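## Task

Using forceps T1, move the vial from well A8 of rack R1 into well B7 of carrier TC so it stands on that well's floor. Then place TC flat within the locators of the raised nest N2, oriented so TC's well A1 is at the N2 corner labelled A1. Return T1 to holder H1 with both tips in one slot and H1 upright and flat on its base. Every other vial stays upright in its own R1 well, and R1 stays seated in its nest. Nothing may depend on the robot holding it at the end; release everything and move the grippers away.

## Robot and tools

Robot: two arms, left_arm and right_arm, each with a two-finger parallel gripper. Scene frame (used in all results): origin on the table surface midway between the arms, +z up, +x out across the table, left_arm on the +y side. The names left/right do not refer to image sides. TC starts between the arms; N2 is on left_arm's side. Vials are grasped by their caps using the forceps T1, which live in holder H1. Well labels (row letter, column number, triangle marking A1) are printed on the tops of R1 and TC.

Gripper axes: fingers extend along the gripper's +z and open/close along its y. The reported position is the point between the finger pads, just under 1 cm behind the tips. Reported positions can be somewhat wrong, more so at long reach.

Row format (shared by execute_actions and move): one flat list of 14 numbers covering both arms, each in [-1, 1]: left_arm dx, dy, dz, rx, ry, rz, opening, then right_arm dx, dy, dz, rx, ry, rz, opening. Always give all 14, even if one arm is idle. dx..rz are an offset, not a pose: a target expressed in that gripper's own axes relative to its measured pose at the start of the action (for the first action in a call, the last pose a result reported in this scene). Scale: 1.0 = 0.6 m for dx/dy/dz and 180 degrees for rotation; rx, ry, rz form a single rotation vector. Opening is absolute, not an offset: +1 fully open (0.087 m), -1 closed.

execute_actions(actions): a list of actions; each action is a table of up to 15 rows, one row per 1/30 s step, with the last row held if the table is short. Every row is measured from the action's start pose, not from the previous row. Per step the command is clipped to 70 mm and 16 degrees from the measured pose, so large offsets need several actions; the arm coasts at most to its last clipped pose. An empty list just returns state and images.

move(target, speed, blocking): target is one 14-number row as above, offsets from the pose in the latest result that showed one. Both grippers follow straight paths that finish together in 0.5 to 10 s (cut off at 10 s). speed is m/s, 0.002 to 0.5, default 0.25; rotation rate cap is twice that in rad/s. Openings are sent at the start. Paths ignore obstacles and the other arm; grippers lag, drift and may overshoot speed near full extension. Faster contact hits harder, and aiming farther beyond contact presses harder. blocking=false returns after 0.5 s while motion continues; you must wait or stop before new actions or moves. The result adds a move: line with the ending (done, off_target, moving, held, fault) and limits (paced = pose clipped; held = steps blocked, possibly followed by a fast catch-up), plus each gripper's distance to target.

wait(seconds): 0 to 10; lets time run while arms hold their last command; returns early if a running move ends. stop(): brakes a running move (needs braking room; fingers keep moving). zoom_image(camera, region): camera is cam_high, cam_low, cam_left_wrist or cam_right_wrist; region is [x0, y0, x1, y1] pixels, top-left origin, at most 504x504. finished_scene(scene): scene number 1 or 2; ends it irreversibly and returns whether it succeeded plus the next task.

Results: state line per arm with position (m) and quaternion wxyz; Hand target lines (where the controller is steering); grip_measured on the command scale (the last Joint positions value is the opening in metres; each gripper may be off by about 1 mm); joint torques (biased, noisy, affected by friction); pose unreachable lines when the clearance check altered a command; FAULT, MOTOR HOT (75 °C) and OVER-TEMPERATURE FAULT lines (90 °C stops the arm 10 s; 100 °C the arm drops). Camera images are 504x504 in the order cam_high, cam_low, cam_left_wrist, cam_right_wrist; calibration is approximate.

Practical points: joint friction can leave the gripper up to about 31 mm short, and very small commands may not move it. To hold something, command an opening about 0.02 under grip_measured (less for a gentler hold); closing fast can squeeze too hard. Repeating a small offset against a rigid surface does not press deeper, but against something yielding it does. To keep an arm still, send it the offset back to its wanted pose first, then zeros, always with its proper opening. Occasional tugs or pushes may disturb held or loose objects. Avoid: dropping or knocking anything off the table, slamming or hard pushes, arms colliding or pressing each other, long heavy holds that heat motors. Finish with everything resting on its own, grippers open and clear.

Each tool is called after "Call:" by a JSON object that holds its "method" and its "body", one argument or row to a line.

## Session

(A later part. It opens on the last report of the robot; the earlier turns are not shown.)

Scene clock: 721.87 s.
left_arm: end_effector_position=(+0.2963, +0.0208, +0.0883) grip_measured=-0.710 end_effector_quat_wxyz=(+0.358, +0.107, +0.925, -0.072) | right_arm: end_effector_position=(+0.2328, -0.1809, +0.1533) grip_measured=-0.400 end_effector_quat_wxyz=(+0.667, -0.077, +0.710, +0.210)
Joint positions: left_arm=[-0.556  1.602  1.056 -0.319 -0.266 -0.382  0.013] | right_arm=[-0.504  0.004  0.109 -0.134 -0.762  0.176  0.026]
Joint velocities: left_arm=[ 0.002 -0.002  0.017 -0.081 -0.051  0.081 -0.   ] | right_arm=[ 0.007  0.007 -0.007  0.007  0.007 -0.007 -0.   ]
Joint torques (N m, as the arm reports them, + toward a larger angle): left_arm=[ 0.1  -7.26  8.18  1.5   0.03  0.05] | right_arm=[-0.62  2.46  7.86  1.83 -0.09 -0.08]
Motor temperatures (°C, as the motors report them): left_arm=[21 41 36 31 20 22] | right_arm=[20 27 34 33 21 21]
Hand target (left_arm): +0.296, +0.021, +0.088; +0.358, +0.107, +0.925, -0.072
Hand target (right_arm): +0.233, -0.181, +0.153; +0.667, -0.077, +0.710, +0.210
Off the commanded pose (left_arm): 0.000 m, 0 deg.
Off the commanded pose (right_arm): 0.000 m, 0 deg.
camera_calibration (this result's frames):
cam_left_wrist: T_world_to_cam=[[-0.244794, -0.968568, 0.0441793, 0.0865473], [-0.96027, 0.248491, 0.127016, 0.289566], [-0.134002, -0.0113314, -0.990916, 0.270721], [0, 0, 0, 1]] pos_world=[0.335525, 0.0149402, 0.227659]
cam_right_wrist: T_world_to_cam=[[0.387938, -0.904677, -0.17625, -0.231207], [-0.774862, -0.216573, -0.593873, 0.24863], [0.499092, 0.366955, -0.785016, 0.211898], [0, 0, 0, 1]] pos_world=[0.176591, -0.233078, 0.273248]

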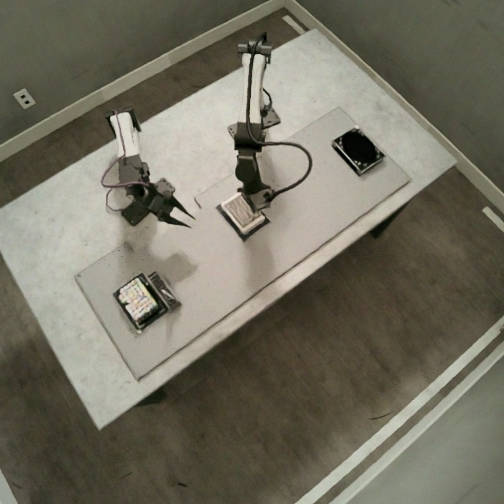

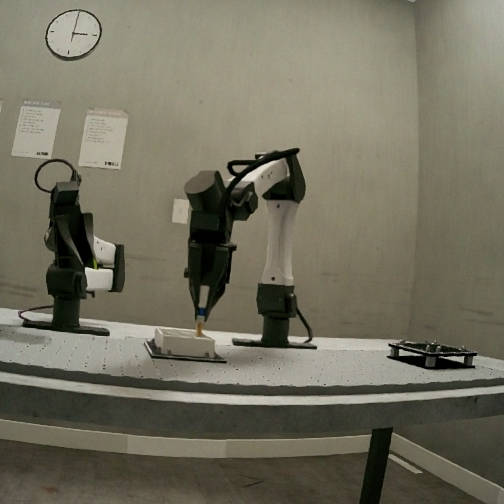

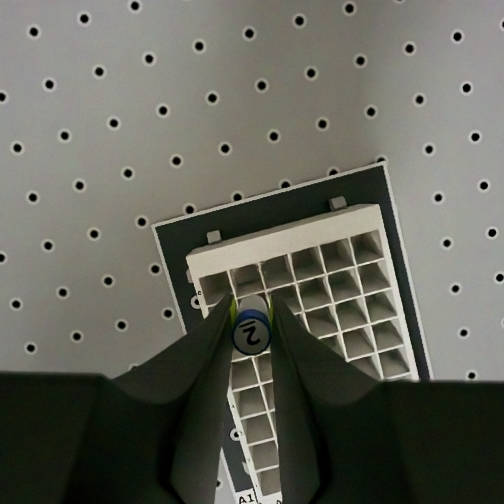

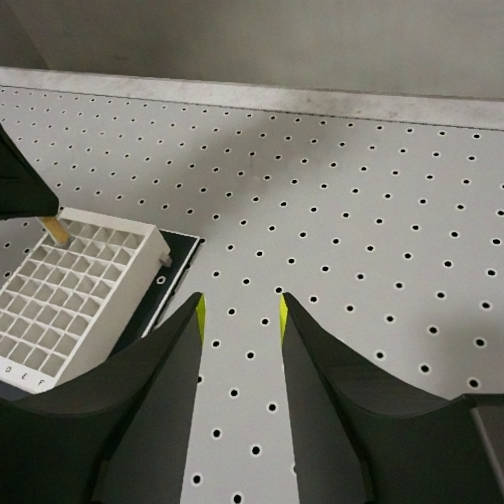

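Call:
{"method": "move", "body": {
  "target": [0.005,0.0,0,-0.002,0.004,0,-0.74,0,0,0,0,0,0,-0.4],
  "speed": 0.006
}}

Call:
{"method": "execute_actions", "body": {
  "actions": [
    [[0,0,0,0,0,0,-0.67,0,0,0,0,0,0,-0.4]],
    [[0,0,0,0,0,0,-0.67,0,0,0,0,0,0,-0.4]]
  ]
}}

Call:
{"method": "zoom_image", "body": {
  "camera": "cam_left_wrist",
  "region": [150,150,400,400]
}}

Call:
{"method": "zoom_image", "body": {
  "camera": "cam_right_wrist",
  "region": [0,150,150,300]
}}

Scene clock: 723.93 s.
left_arm: end_effector_position=(+0.2963, +0.0208, +0.0883) grip_measured=-0.736 end_effector_quat_wxyz=(+0.358, +0.107, +0.925, -0.072) | right_arm: end_effector_position=(+0.2328, -0.1809, +0.1533) grip_measured=-0.400 end_effector_quat_wxyz=(+0.667, -0.077, +0.710, +0.210)
Joint positions: left_arm=[-0.556  1.602  1.056 -0.319 -0.266 -0.382  0.012] | right_arm=[-0.504  0.004  0.109 -0.134 -0.762  0.176  0.026]
Joint velocities: left_arm=[-0.017  0.002 -0.002  0.022 -0.037 -0.051 -0.   ] | right_arm=[-0.002 -0.012 -0.002 -0.022  0.007 -0.037 -0.   ]
Joint torques (N m, as the arm reports them, + toward a larger angle): left_arm=[-0.11 -6.9   8.51  1.38  0.   -0.04] | right_arm=[-0.67  2.33  7.89  1.85 -0.08 -0.06]
Motor temperatures (°C, as the motors report them): left_arm=[21 41 36 31 20 22] | right_arm=[20 27 34 33 21 21]
Hand target (left_arm): +0.294, +0.021, +0.086; +0.352, +0.106, +0.927, -0.068
Hand target (right_arm): +0.233, -0.181, +0.153; +0.667, -0.077, +0.710, +0.210
Off the commanded pose (left_arm): 0.003 m, 1 deg.
Off the commanded pose (right_arm): 0.000 m, 0 deg.
move: done
camera_calibration (this result's frames):
cam_left_wrist: T_world_to_cam=[[-0.244794, -0.968568, 0.0441793, 0.0865473], [-0.96027, 0.248491, 0.127016, 0.289566], [-0.134002, -0.0113314, -0.990916, 0.270721], [0, 0, 0, 1]] pos_world=[0.335525, 0.0149402, 0.227659]
cam_right_wrist: T_world_to_cam=[[0.387938, -0.904677, -0.17625, -0.231207], [-0.774862, -0.216573, -0.593873, 0.24863], [0.499092, 0.366955, -0.785016, 0.211898], [0, 0, 0, 1]] pos_world=[0.176591, -0.233078, 0.273248]

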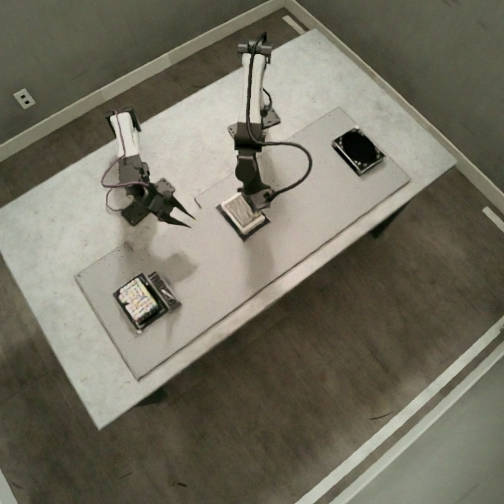

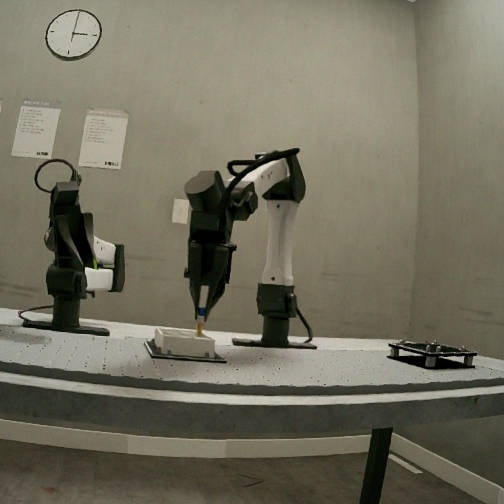

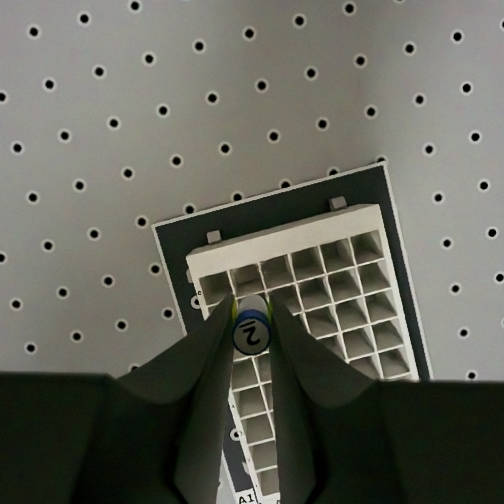

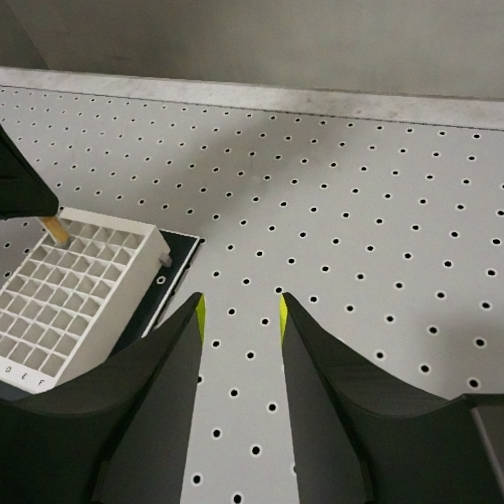

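Scene clock: 724.93 s.
left_arm: end_effector_position=(+0.2963, +0.0208, +0.0883) grip_measured=-0.670 end_effector_quat_wxyz=(+0.358, +0.107, +0.925, -0.072) | right_arm: end_effector_position=(+0.2328, -0.1809, +0.1533) grip_measured=-0.400 end_effector_quat_wxyz=(+0.667, -0.077, +0.710, +0.210)
Joint positions: left_arm=[-0.556  1.602  1.056 -0.319 -0.266 -0.382  0.014] | right_arm=[-0.504  0.004  0.109 -0.134 -0.762  0.176  0.026]
Joint velocities: left_arm=[ 0.007  0.012 -0.012  0.037 -0.022  0.066  0.001] | right_arm=[-0.002  0.002 -0.022  0.081  0.037 -0.051 -0.001]
Joint torques (N m, as the arm reports them, + toward a larger angle): left_arm=[ 0.   -7.2   8.22  1.5   0.03  0.04] | right_arm=[-0.57  2.44  7.86  1.85 -0.07 -0.07]
Motor temperatures (°C, as the motors report them): left_arm=[21 41 36 31 20 22] | right_arm=[20 27 34 33 21 21]
Hand target (left_arm): +0.296, +0.021, +0.088; +0.358, +0.107, +0.925, -0.072
Hand target (right_arm): +0.233, -0.181, +0.153; +0.667, -0.077, +0.710, +0.210
Off the commanded pose (left_arm): 0.000 m, 0 deg.
Off the commanded pose (right_arm): 0.000 m, 0 deg.
camera_calibration (this result's frames):
cam_left_wrist: T_world_to_cam=[[-0.244794, -0.968568, 0.0441793, 0.0865473], [-0.96027, 0.248491, 0.127016, 0.289566], [-0.134002, -0.0113314, -0.990916, 0.270721], [0, 0, 0, 1]] pos_world=[0.335525, 0.0149402, 0.227659]
cam_right_wrist: T_world_to_cam=[[0.387938, -0.904677, -0.17625, -0.231207], [-0.774862, -0.216573, -0.593873, 0.24863], [0.499092, 0.366955, -0.785016, 0.211898], [0, 0, 0, 1]] pos_world=[0.176591, -0.233078, 0.273248]

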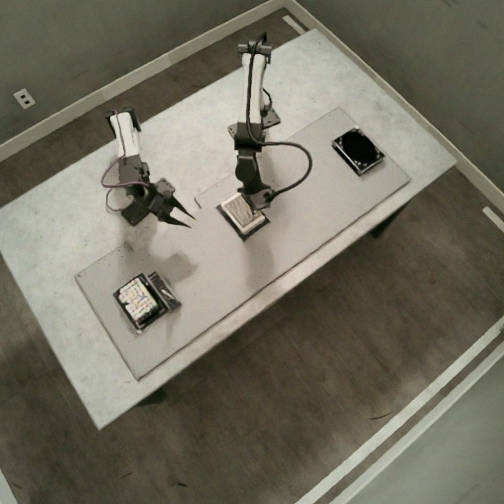

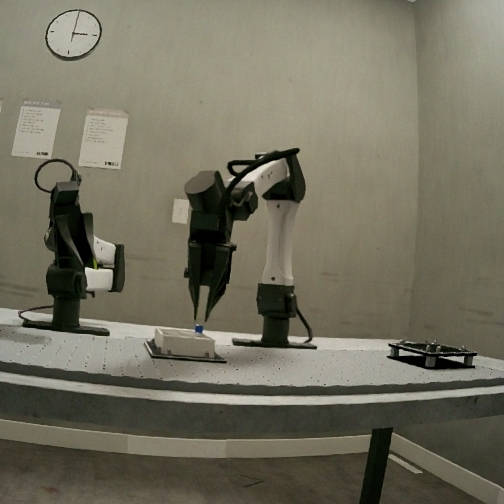

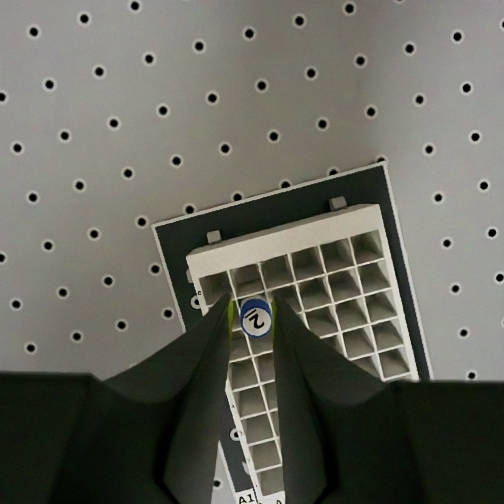

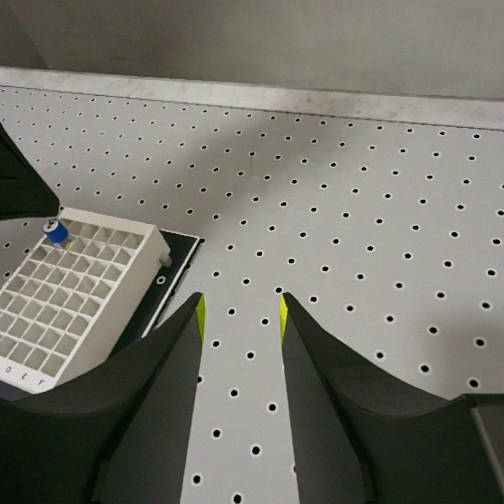

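Region (150, 150, 400, 400) of cam_left_wrist's 504x504 image, scaled by 2.016, with more detail than that image has.

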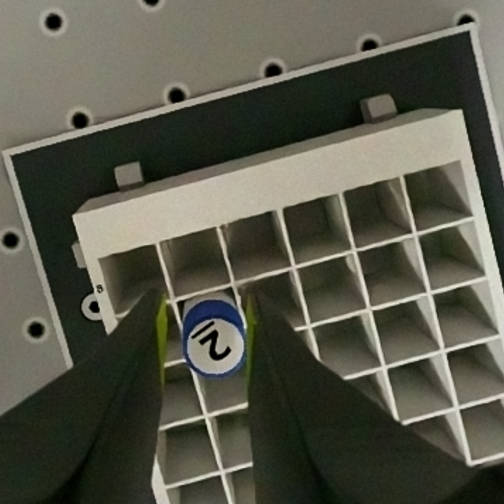

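Region (0, 150, 150, 300) of cam_right_wrist's 504x504 image, scaled by 3.360, with more detail than that image has.

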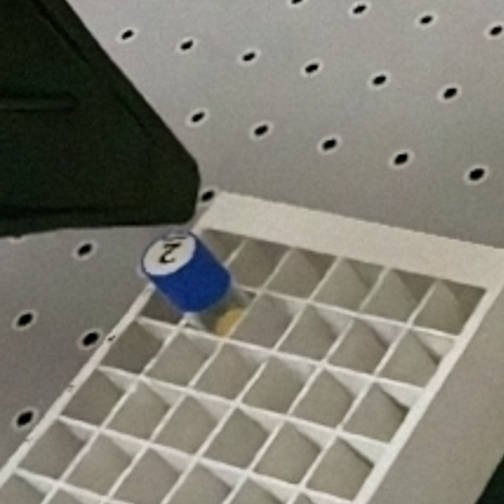

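Call:
{"method": "move", "body": {
  "target": [-0.02,-0.03,-0.09,0,0.235,0,-0.7,0,0,0,0,0,0,-0.4],
  "speed": 0.08
}}

Scene clock: 730.80 s.
left_arm: end_effector_position=(+0.2616, +0.0098, +0.1475) grip_measured=-0.700 end_effector_quat_wxyz=(+0.014, +0.121, +0.992, -0.033) | right_arm: end_effector_position=(+0.2328, -0.1809, +0.1533) grip_measured=-0.400 end_effector_quat_wxyz=(+0.667, -0.077, +0.710, +0.210)
Joint positions: left_arm=[-0.493  2.125  2.125 -1.513  0.043 -0.405  0.013] | right_arm=[-0.504  0.004  0.109 -0.134 -0.762  0.176  0.026]
Joint velocities: left_arm=[-0.012 -0.002  0.007 -0.037 -0.066  0.037  0.   ] | right_arm=[-0.017  0.017 -0.012  0.007  0.022 -0.037  0.   ]
Joint torques (N m, as the arm reports them, + toward a larger angle): left_arm=[ 0.87 -8.79  8.48  0.41  0.25  0.11] | right_arm=[-0.73  2.42  7.79  1.86 -0.1  -0.08]
Motor temperatures (°C, as the motors report them): left_arm=[21 41 37 30 20 22] | right_arm=[20 26 34 33 21 21]
Hand target (left_arm): +0.264, +0.013, +0.141; -0.000, +0.119, +0.992, -0.028
Hand target (right_arm): +0.233, -0.181, +0.153; +0.667, -0.077, +0.710, +0.210
Off the commanded pose (left_arm): 0.012 m, 2 deg.
Off the commanded pose (right_arm): 0.000 m, 0 deg.
move: off_target (left_arm)
camera_calibration (this result's frames):
cam_left_wrist: T_world_to_cam=[[-0.246239, -0.967897, 0.0504131, 0.0641745], [-0.640801, 0.201607, 0.740762, 0.0778874], [-0.727145, 0.1501, -0.669873, 0.430804], [0, 0, 0, 1]] pos_world=[0.37897, -0.018252, 0.227653]
cam_right_wrist: T_world_to_cam=[[0.387938, -0.904677, -0.17625, -0.231207], [-0.774862, -0.216573, -0.593873, 0.24863], [0.499092, 0.366955, -0.785016, 0.211898], [0, 0, 0, 1]] pos_world=[0.176591, -0.233078, 0.273248]

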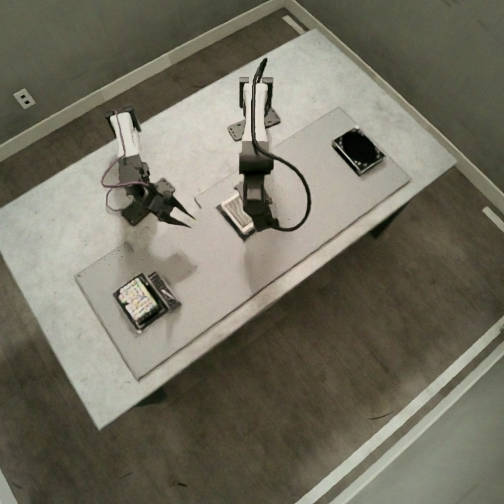

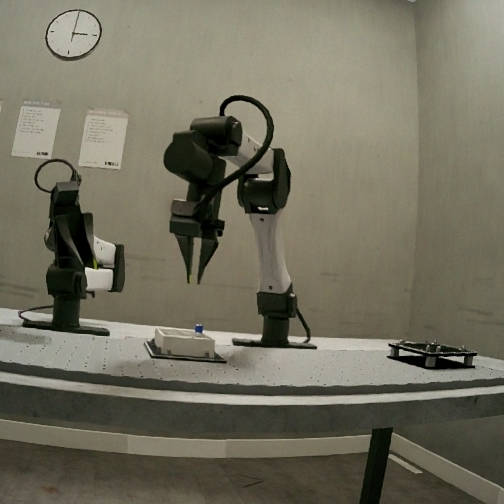

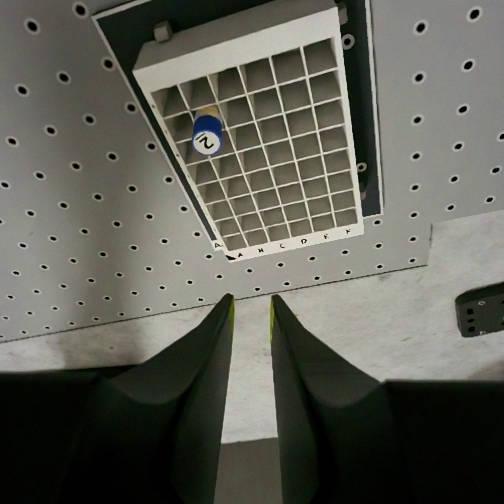

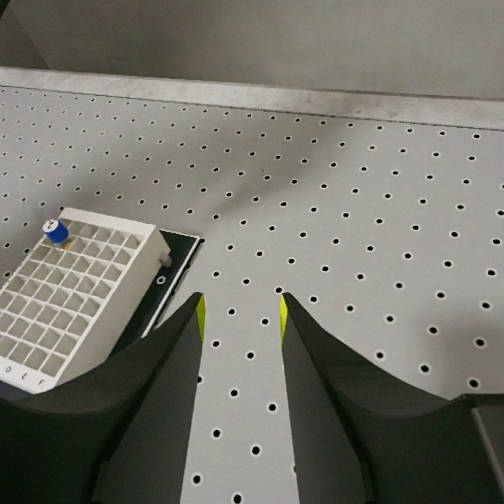

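Call:
{"method": "move", "body": {
  "target": [0.005,-0.018,0.115,-0.015,0,-0.078,1,0,0,0,0,0,0,-0.4],
  "speed": 0.06
}}

Scene clock: 733.77 s.
left_arm: end_effector_position=(+0.2646, -0.0034, +0.0855) grip_measured=+0.998 end_effector_quat_wxyz=(+0.018, -0.001, +1.000, -0.018) | right_arm: end_effector_position=(+0.2328, -0.1809, +0.1533) grip_measured=-0.400 end_effector_quat_wxyz=(+0.667, -0.077, +0.710, +0.210)
Joint positions: left_arm=[-0.508  2.125  1.877 -1.273  0.006 -0.665  0.087] | right_arm=[-0.504  0.004  0.109 -0.134 -0.762  0.176  0.026]
Joint velocities: left_arm=[-0.022  0.002 -0.007 -0.051 -0.022 -0.037 -0.001] | right_arm=[-0.007 -0.007  0.002  0.095  0.022 -0.022 -0.   ]
Joint torques (N m, as the arm reports them, + toward a larger angle): left_arm=[ -0.71 -11.04   5.31   0.56   0.06  -0.06] | right_arm=[-0.45  2.47  7.79  1.81 -0.1  -0.07]
Motor temperatures (°C, as the motors report them): left_arm=[21 43 36 29 20 22] | right_arm=[20 26 34 33 21 21]
Hand target (left_arm): +0.259, -0.004, +0.079; +0.013, -0.002, +1.000, -0.011
Hand target (right_arm): +0.233, -0.181, +0.153; +0.667, -0.077, +0.710, +0.210
Off the commanded pose (left_arm): 0.010 m, 1 deg.
Off the commanded pose (right_arm): 0.000 m, 0 deg.
move: done
camera_calibration (this result's frames):
cam_left_wrist: T_world_to_cam=[[-0.00299054, -0.999724, 0.023291, -0.00683332], [-0.670145, 0.0192909, 0.74198, 0.135423], [-0.742224, -0.0133894, -0.670018, 0.396837], [0, 0, 0, 1]] pos_world=[0.385274, -0.00413045, 0.165566]
cam_right_wrist: T_world_to_cam=[[0.387938, -0.904677, -0.17625, -0.231207], [-0.774862, -0.216573, -0.593873, 0.24863], [0.499092, 0.366955, -0.785016, 0.211898], [0, 0, 0, 1]] pos_world=[0.176591, -0.233078, 0.273248]

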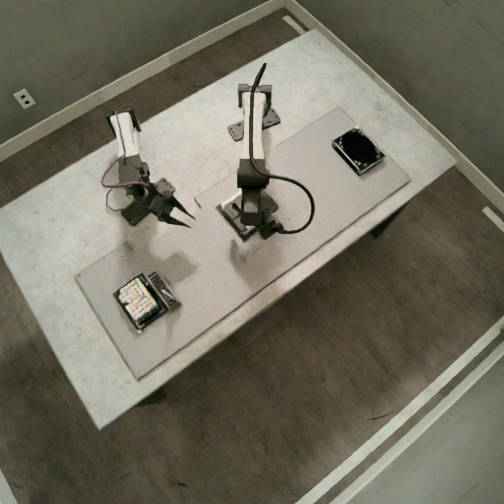

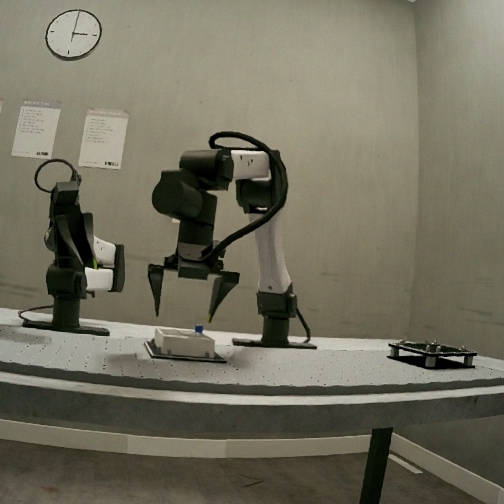

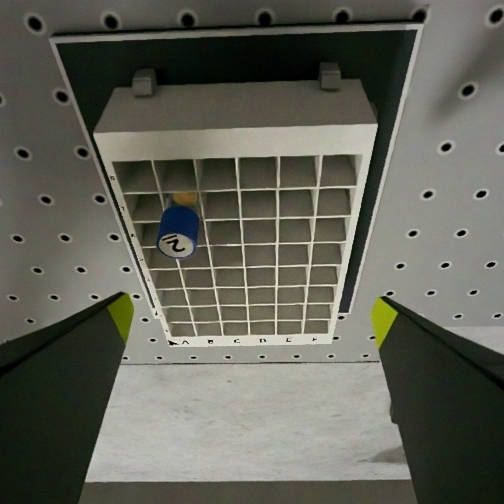

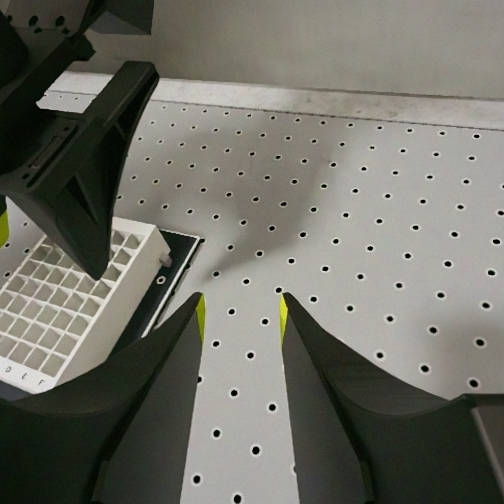

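Call:
{"method": "move", "body": {
  "target": [0.01,0.016,0.035,0,0,0.008,1,0,0,0,0,0,0,-0.4],
  "speed": 0.03
}}

Scene clock: 735.37 s.
left_arm: end_effector_position=(+0.2608, +0.0004, +0.0644) grip_measured=+0.998 end_effector_quat_wxyz=(+0.018, +0.009, +1.000, -0.018) | right_arm: end_effector_position=(+0.2328, -0.1809, +0.1533) grip_measured=-0.400 end_effector_quat_wxyz=(+0.667, -0.077, +0.710, +0.210)
Joint positions: left_arm=[-0.508  2.109  1.769 -1.181  0.006 -0.643  0.087] | right_arm=[-0.504  0.004  0.109 -0.134 -0.762  0.176  0.026]
Joint velocities: left_arm=[-0.017 -0.007 -0.002  0.007 -0.051 -0.051 -0.   ] | right_arm=[ 0.002  0.002 -0.002 -0.095  0.007 -0.037 -0.   ]
Joint torques (N m, as the arm reports them, + toward a larger angle): left_arm=[  0.71 -11.98   5.12   0.61   0.14   0.11] | right_arm=[-0.62  2.38  7.9   1.86 -0.05 -0.06]
Motor temperatures (°C, as the motors report them): left_arm=[21 43 36 29 20 22] | right_arm=[20 26 34 33 21 21]
Hand target (left_arm): +0.260, +0.006, +0.064; +0.018, +0.011, +1.000, -0.017
Hand target (right_arm): +0.233, -0.181, +0.153; +0.667, -0.077, +0.710, +0.210
Off the commanded pose (left_arm): 0.005 m, 0 deg.
Off the commanded pose (right_arm): 0.000 m, 0 deg.
move: done
camera_calibration (this result's frames):
cam_left_wrist: T_world_to_cam=[[-0.0247234, -0.999436, 0.0227314, 0.00318295], [-0.670365, 0.0334429, 0.741278, 0.148578], [-0.74162, 0.00308861, -0.670813, 0.379862], [0, 0, 0, 1]] pos_world=[0.381393, -0.00296097, 0.144606]
cam_right_wrist: T_world_to_cam=[[0.387938, -0.904677, -0.17625, -0.231207], [-0.774862, -0.216573, -0.593873, 0.24863], [0.499092, 0.366955, -0.785016, 0.211898], [0, 0, 0, 1]] pos_world=[0.176591, -0.233078, 0.273248]

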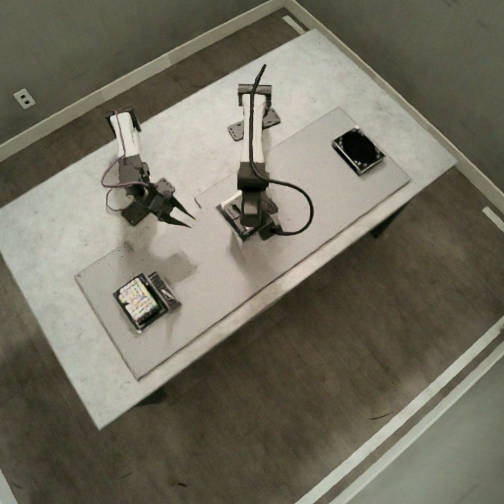

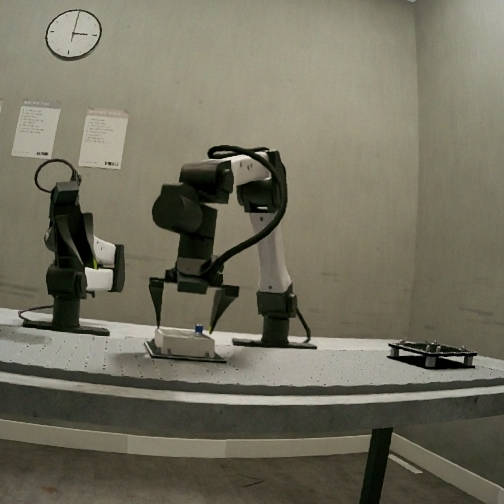

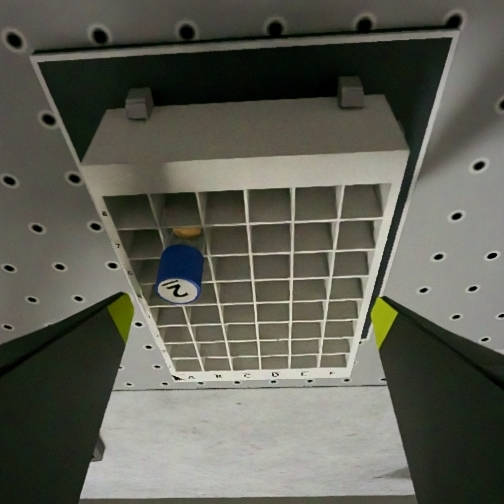

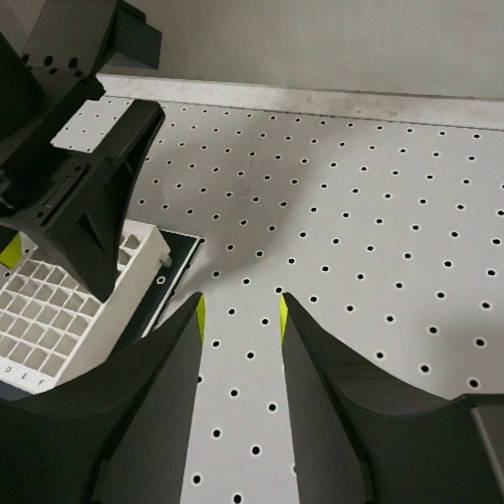

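Rotated the wrong way; fix, and descend — it fits.

Call:
{"method": "move", "body": {
  "target": [0.005,0.008,0.04,0,0,-0.016,1,0,0,0,0,0,0,-0.4],
  "speed": 0.02
}}

Call:
{"method": "execute_actions", "body": {
  "actions": [
    [[0,0,0,0,0,0,0.9,0,0,0,0,0,0,-0.4]],
    [[0,0,0,0,0,0,0.8,0,0,0,0,0,0,-0.4]],
    [[0,0,0,0,0,0,0.75,0,0,0,0,0,0,-0.4]]
  ]
}}

Scene clock: 738.27 s.
left_arm: end_effector_position=(+0.2616, -0.0007, +0.0517) grip_measured=+0.998 end_effector_quat_wxyz=(+0.031, -0.005, +0.999, -0.026) | right_arm: end_effector_position=(+0.2328, -0.1809, +0.1533) grip_measured=-0.400 end_effector_quat_wxyz=(+0.667, -0.077, +0.710, +0.210)
Joint positions: left_arm=[-0.508  2.087  1.687 -1.091  0.003 -0.672  0.087] | right_arm=[-0.504  0.004  0.109 -0.134 -0.762  0.176  0.026]
Joint velocities: left_arm=[-0.002  0.022  0.032 -0.007 -0.037 -0.007 -0.   ] | right_arm=[-0.002 -0.007 -0.007 -0.022  0.022 -0.022  0.001]
Joint torques (N m, as the arm reports them, + toward a larger angle): left_arm=[ 0.64 -9.72  5.28  0.66  0.15 -0.07] | right_arm=[-0.54  2.43  7.74  1.82 -0.12 -0.07]
Motor temperatures (°C, as the motors report them): left_arm=[21 44 36 29 20 22] | right_arm=[20 26 34 33 21 21]
Hand target (left_arm): +0.259, +0.005, +0.040; +0.018, -0.016, +1.000, -0.018
Hand target (right_arm): +0.233, -0.181, +0.153; +0.667, -0.077, +0.710, +0.210
Off the commanded pose (left_arm): 0.013 m, 2 deg.
Off the commanded pose (right_arm): 0.000 m, 0 deg.
move: off_target (left_arm)
camera_calibration (this result's frames):
cam_left_wrist: T_world_to_cam=[[0.00401898, -0.9992, 0.0397863, -0.00604353], [-0.688884, 0.0260736, 0.724403, 0.164252], [-0.724861, -0.0303195, -0.688228, 0.368392], [0, 0, 0, 1]] pos_world=[0.380207, 0.00084814, 0.134794]
cam_right_wrist: T_world_to_cam=[[0.387938, -0.904677, -0.17625, -0.231207], [-0.774862, -0.216573, -0.593873, 0.24863], [0.499092, 0.366955, -0.785016, 0.211898], [0, 0, 0, 1]] pos_world=[0.176591, -0.233078, 0.273248]

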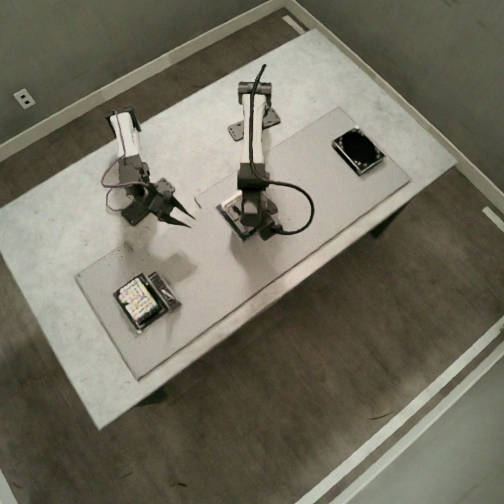

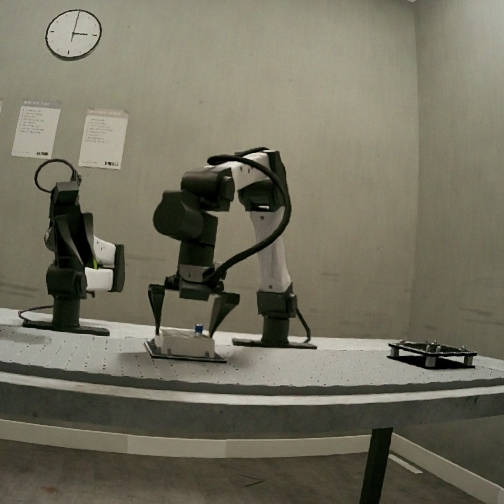

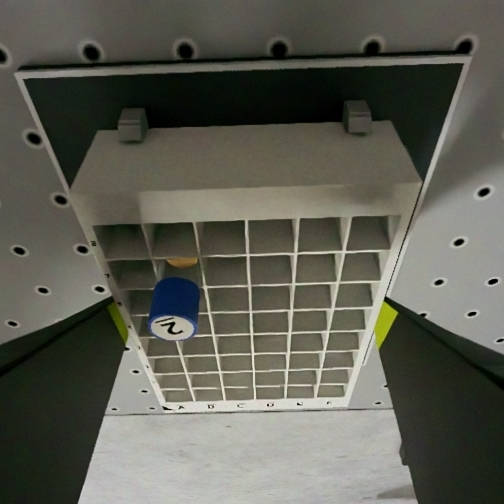

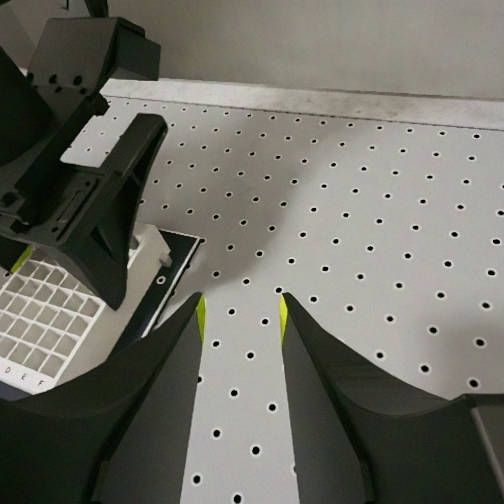

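Scene clock: 739.77 s.
left_arm: end_effector_position=(+0.2616, -0.0006, +0.0517) grip_measured=+0.942 end_effector_quat_wxyz=(+0.031, -0.005, +0.999, -0.026) | right_arm: end_effector_position=(+0.2328, -0.1809, +0.1533) grip_measured=-0.400 end_effector_quat_wxyz=(+0.667, -0.077, +0.710, +0.210)
Joint positions: left_arm=[-0.508  2.087  1.687 -1.091  0.002 -0.672  0.085] | right_arm=[-0.504  0.004  0.109 -0.134 -0.762  0.176  0.026]
Joint velocities: left_arm=[-0.002 -0.012 -0.007 -0.007 -0.022  0.037 -0.   ] | right_arm=[-0.002  0.017 -0.012 -0.007  0.007  0.022  0.   ]
Joint torques (N m, as the arm reports them, + toward a larger angle): left_arm=[  0.15 -10.89   7.21   0.57   0.14   0.03] | right_arm=[-0.55  2.33  7.78  1.84 -0.07 -0.07]
Motor temperatures (°C, as the motors report them): left_arm=[21 45 36 29 20 22] | right_arm=[20 26 34 33 21 21]
Hand target (left_arm): +0.262, -0.001, +0.052; +0.031, -0.005, +0.999, -0.026
Hand target (right_arm): +0.233, -0.181, +0.153; +0.667, -0.077, +0.710, +0.210
Off the commanded pose (left_arm): 0.000 m, 0 deg.
Off the commanded pose (right_arm): 0.000 m, 0 deg.
camera_calibration (this result's frames):
cam_left_wrist: T_world_to_cam=[[0.00404015, -0.999212, 0.0394876, -0.00598115], [-0.689054, 0.0258353, 0.72425, 0.164339], [-0.724699, -0.0301351, -0.688406, 0.368384], [0, 0, 0, 1]] pos_world=[0.38023, 0.000879114, 0.134812]
cam_right_wrist: T_world_to_cam=[[0.387938, -0.904677, -0.17625, -0.231207], [-0.774862, -0.216573, -0.593873, 0.24863], [0.499092, 0.366955, -0.785016, 0.211898], [0, 0, 0, 1]] pos_world=[0.176591, -0.233078, 0.273248]

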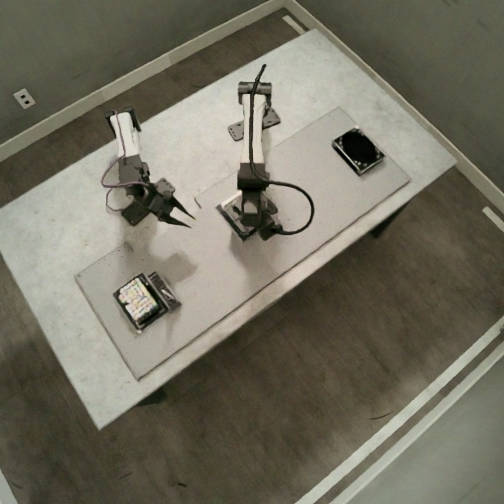

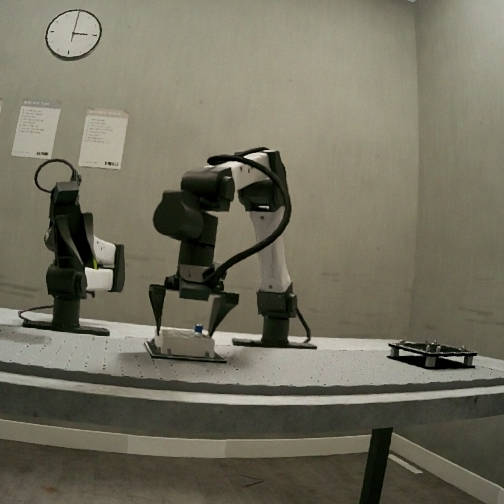

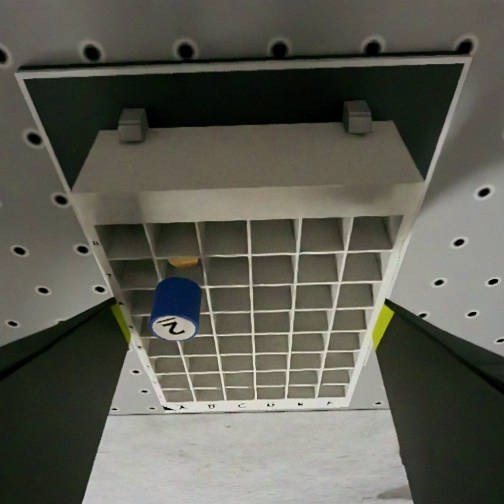

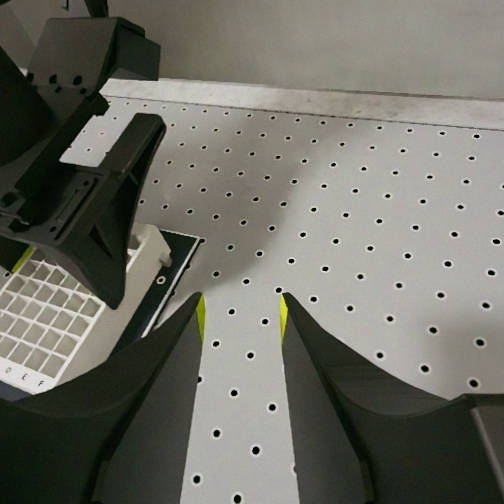

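Call:
{"method": "move", "body": {
  "target": [0,0,-0.17,0,0,0,0.85,0,0,0,0,0,0,-0.4],
  "speed": 0.06
}}

Call:
{"method": "move", "body": {
  "target": [0.1,0.7,0,0,0,0,0.85,0,0,0,0,0,0,-0.4],
  "speed": 0.12
}}

Call:
{"method": "zoom_image", "body": {
  "camera": "cam_high",
  "region": [300,100,420,200]
}}

Scene clock: 742.53 s.
left_arm: end_effector_position=(+0.2550, +0.0046, +0.1451) grip_measured=+0.942 end_effector_quat_wxyz=(+0.027, -0.005, +0.999, -0.023) | right_arm: end_effector_position=(+0.2328, -0.1809, +0.1533) grip_measured=-0.400 end_effector_quat_wxyz=(+0.667, -0.077, +0.710, +0.210)
Joint positions: left_arm=[-0.508  2.069  2.032 -1.463  0.002 -0.672  0.085] | right_arm=[-0.504  0.004  0.109 -0.134 -0.762  0.176  0.026]
Joint velocities: left_arm=[ 0.002 -0.002  0.002 -0.139 -0.037 -0.022 -0.   ] | right_arm=[-0.012  0.007 -0.007 -0.007 -0.037 -0.051 -0.001]
Joint torques (N m, as the arm reports them, + toward a larger angle): left_arm=[ -0.21 -11.34   8.87   0.42   0.1   -0.02] | right_arm=[-0.69  2.25  7.84  1.82 -0.09 -0.11]
Motor temperatures (°C, as the motors report them): left_arm=[21 46 36 28 20 22] | right_arm=[20 26 34 33 21 21]
Hand target (left_arm): +0.253, +0.004, +0.153; +0.031, -0.005, +0.999, -0.026
Hand target (right_arm): +0.233, -0.181, +0.153; +0.667, -0.077, +0.710, +0.210
Off the commanded pose (left_arm): 0.008 m, 1 deg.
Off the commanded pose (right_arm): 0.000 m, 0 deg.
move: done
camera_calibration (this result's frames):
cam_left_wrist: T_world_to_cam=[[0.00432401, -0.999428, 0.0335352, -0.00359374], [-0.683976, 0.0215083, 0.729187, 0.0899516], [-0.729492, -0.0260903, -0.683492, 0.428548], [0, 0, 0, 1]] pos_world=[0.374163, 0.00565457, 0.227438]
cam_right_wrist: T_world_to_cam=[[0.387938, -0.904677, -0.17625, -0.231207], [-0.774862, -0.216573, -0.593873, 0.24863], [0.499092, 0.366955, -0.785016, 0.211898], [0, 0, 0, 1]] pos_world=[0.176591, -0.233078, 0.273248]

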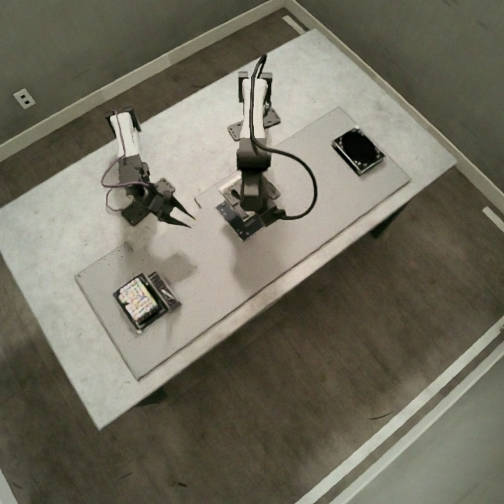

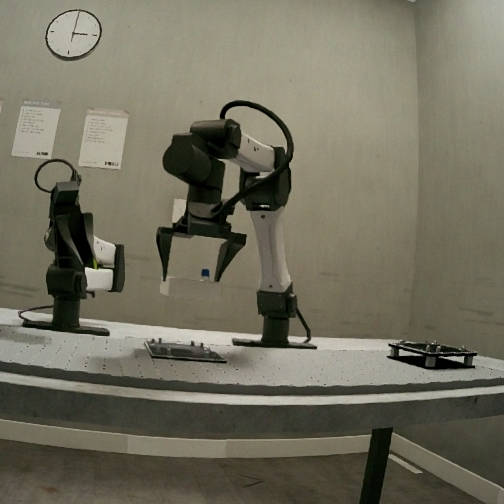

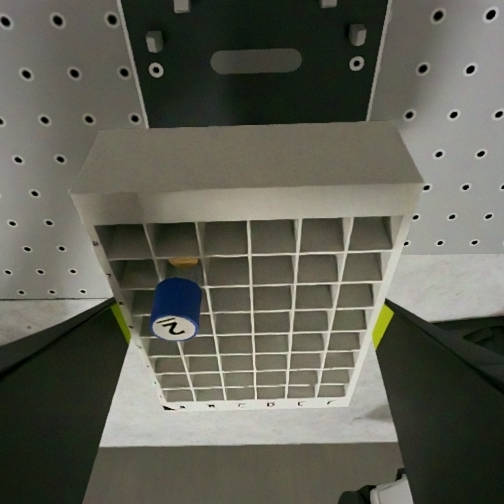

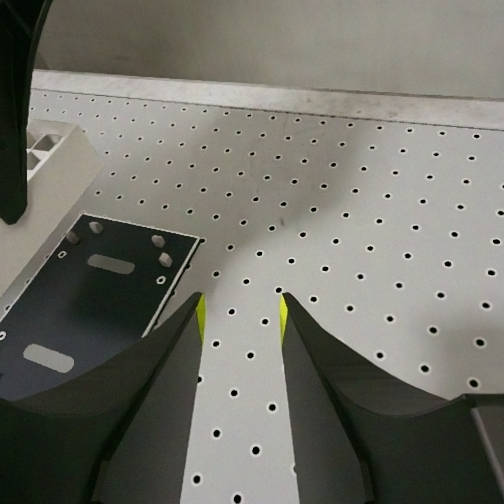

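Scene clock: 746.57 s.
left_arm: end_effector_position=(+0.1955, +0.4140, +0.1239) grip_measured=+0.942 end_effector_quat_wxyz=(+0.040, -0.008, +0.999, -0.025) | right_arm: end_effector_position=(+0.2328, -0.1809, +0.1533) grip_measured=-0.400 end_effector_quat_wxyz=(+0.667, -0.077, +0.710, +0.210)
Joint positions: left_arm=[ 0.738  1.665  1.423 -1.289  0.086  0.566  0.085] | right_arm=[-0.504  0.004  0.109 -0.134 -0.762  0.176  0.026]
Joint velocities: left_arm=[-0.012  0.007 -0.007  0.007 -0.022  0.066  0.001] | right_arm=[ 0.002  0.002  0.002  0.066  0.007 -0.037 -0.   ]
Joint torques (N m, as the arm reports them, + toward a larger angle): left_arm=[ 0.5  -5.38  8.99  0.46  0.28  0.17] | right_arm=[-0.68  2.45  7.88  1.82 -0.08 -0.06]
Motor temperatures (°C, as the motors report them): left_arm=[21 46 36 28 20 22] | right_arm=[20 26 34 33 21 21]
Hand target (left_arm): +0.197, +0.417, +0.123; +0.036, -0.006, +0.999, -0.029
Hand target (right_arm): +0.233, -0.181, +0.153; +0.667, -0.077, +0.710, +0.210
Off the commanded pose (left_arm): 0.010 m, 2 deg.
Off the commanded pose (right_arm): 0.000 m, 0 deg.
move: done
camera_calibration (this result's frames):
cam_left_wrist: T_world_to_cam=[[0.0102082, -0.999188, 0.0389811, 0.404585], [-0.702409, 0.0205805, 0.711476, 0.0620581], [-0.7117, -0.0346436, -0.701628, 0.383661], [0, 0, 0, 1]] pos_world=[0.312512, 0.41627, 0.209263]
cam_right_wrist: T_world_to_cam=[[0.387938, -0.904677, -0.17625, -0.231207], [-0.774862, -0.216573, -0.593873, 0.24863], [0.499092, 0.366955, -0.785016, 0.211898], [0, 0, 0, 1]] pos_world=[0.176591, -0.233078, 0.273248]

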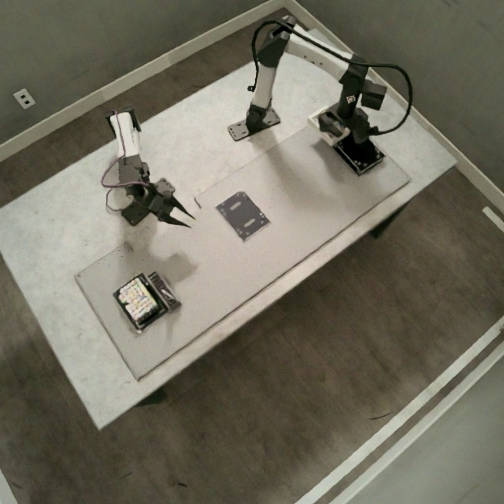

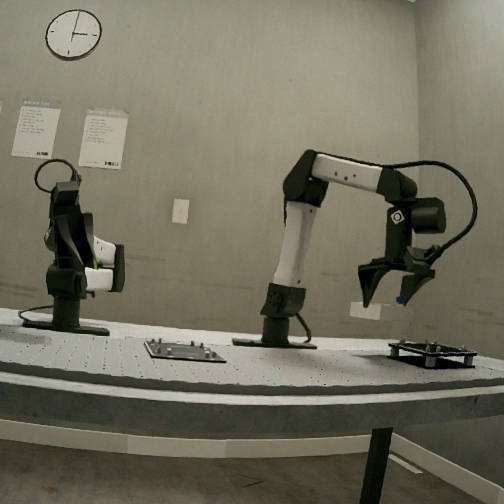

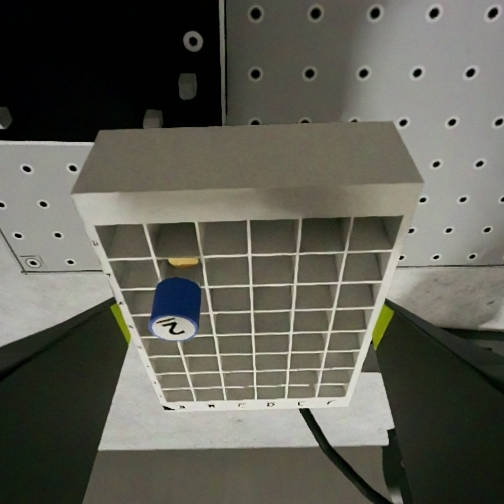

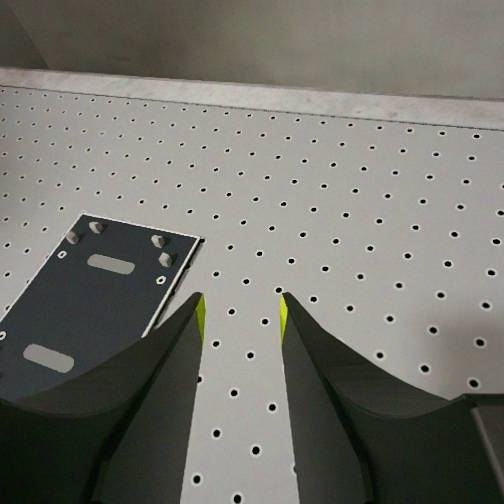

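Region (300, 100, 420, 200) of cam_high's 504x504 image, scaled by 4.200, with more detail than that image has.

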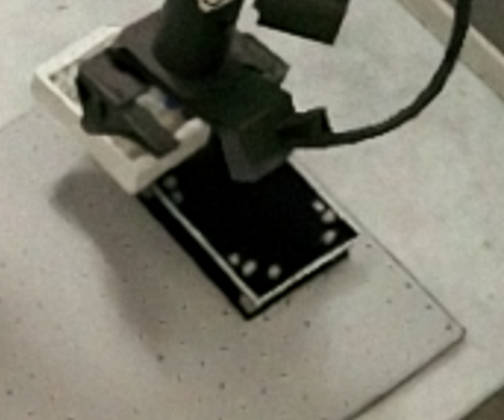

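Call:
{"method": "move", "body": {
  "target": [-0.06,0.12,-0.05,0,0.01,0,0.85,0,0,0,0,0,0,-0.4],
  "speed": 0.08
}}

Scene clock: 748.57 s.
left_arm: end_effector_position=(+0.2320, +0.4825, +0.1580) grip_measured=+0.942 end_effector_quat_wxyz=(+0.037, -0.008, +0.999, -0.022) | right_arm: end_effector_position=(+0.2328, -0.1809, +0.1533) grip_measured=-0.400 end_effector_quat_wxyz=(+0.667, -0.077, +0.710, +0.210)
Joint positions: left_arm=[ 0.834  1.964  1.934 -1.51   0.081  0.663  0.085] | right_arm=[-0.504  0.004  0.109 -0.134 -0.762  0.176  0.026]
Joint velocities: left_arm=[-0.017  0.002 -0.002  0.022  0.022  0.022  0.001] | right_arm=[-0.012  0.007 -0.007 -0.022  0.007 -0.095  0.001]
Joint torques (N m, as the arm reports them, + toward a larger angle): left_arm=[ 0.73 -7.95  8.74  0.35  0.14  0.11] | right_arm=[-0.55  2.39  7.92  1.86 -0.06 -0.09]
Motor temperatures (°C, as the motors report them): left_arm=[21 46 36 28 20 22] | right_arm=[20 26 34 33 21 21]
Hand target (left_arm): +0.229, +0.487, +0.155; +0.025, -0.008, +0.999, -0.025
Hand target (right_arm): +0.233, -0.181, +0.153; +0.667, -0.077, +0.710, +0.210
Off the commanded pose (left_arm): 0.009 m, 2 deg.
Off the commanded pose (right_arm): 0.000 m, 0 deg.
move: done
camera_calibration (this result's frames):
cam_left_wrist: T_world_to_cam=[[0.0102213, -0.999432, 0.0321061, 0.472558], [-0.698518, 0.0158385, 0.715417, 0.0628585], [-0.715519, -0.0297391, -0.69796, 0.433924], [0, 0, 0, 1]] pos_world=[0.349558, 0.484199, 0.242719]
cam_right_wrist: T_world_to_cam=[[0.387938, -0.904677, -0.17625, -0.231207], [-0.774862, -0.216573, -0.593873, 0.24863], [0.499092, 0.366955, -0.785016, 0.211898], [0, 0, 0, 1]] pos_world=[0.176591, -0.233078, 0.273248]

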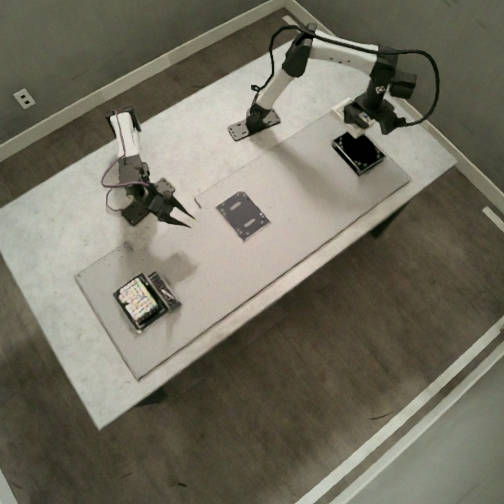

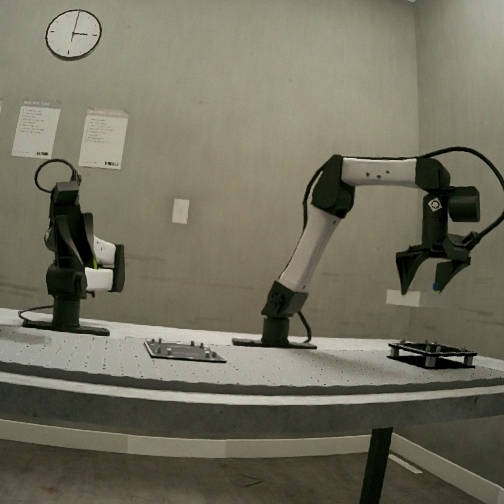

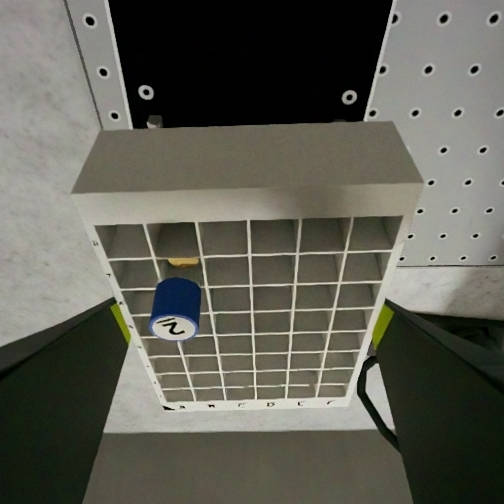

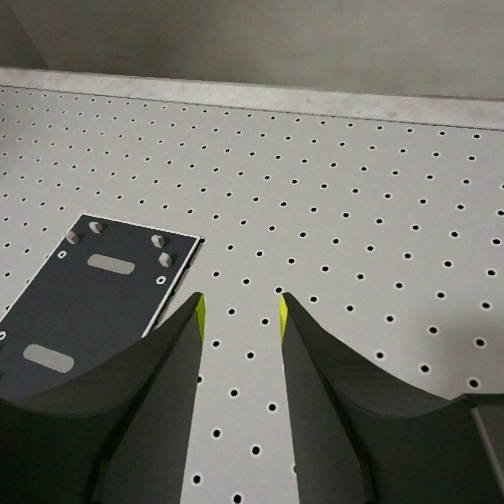

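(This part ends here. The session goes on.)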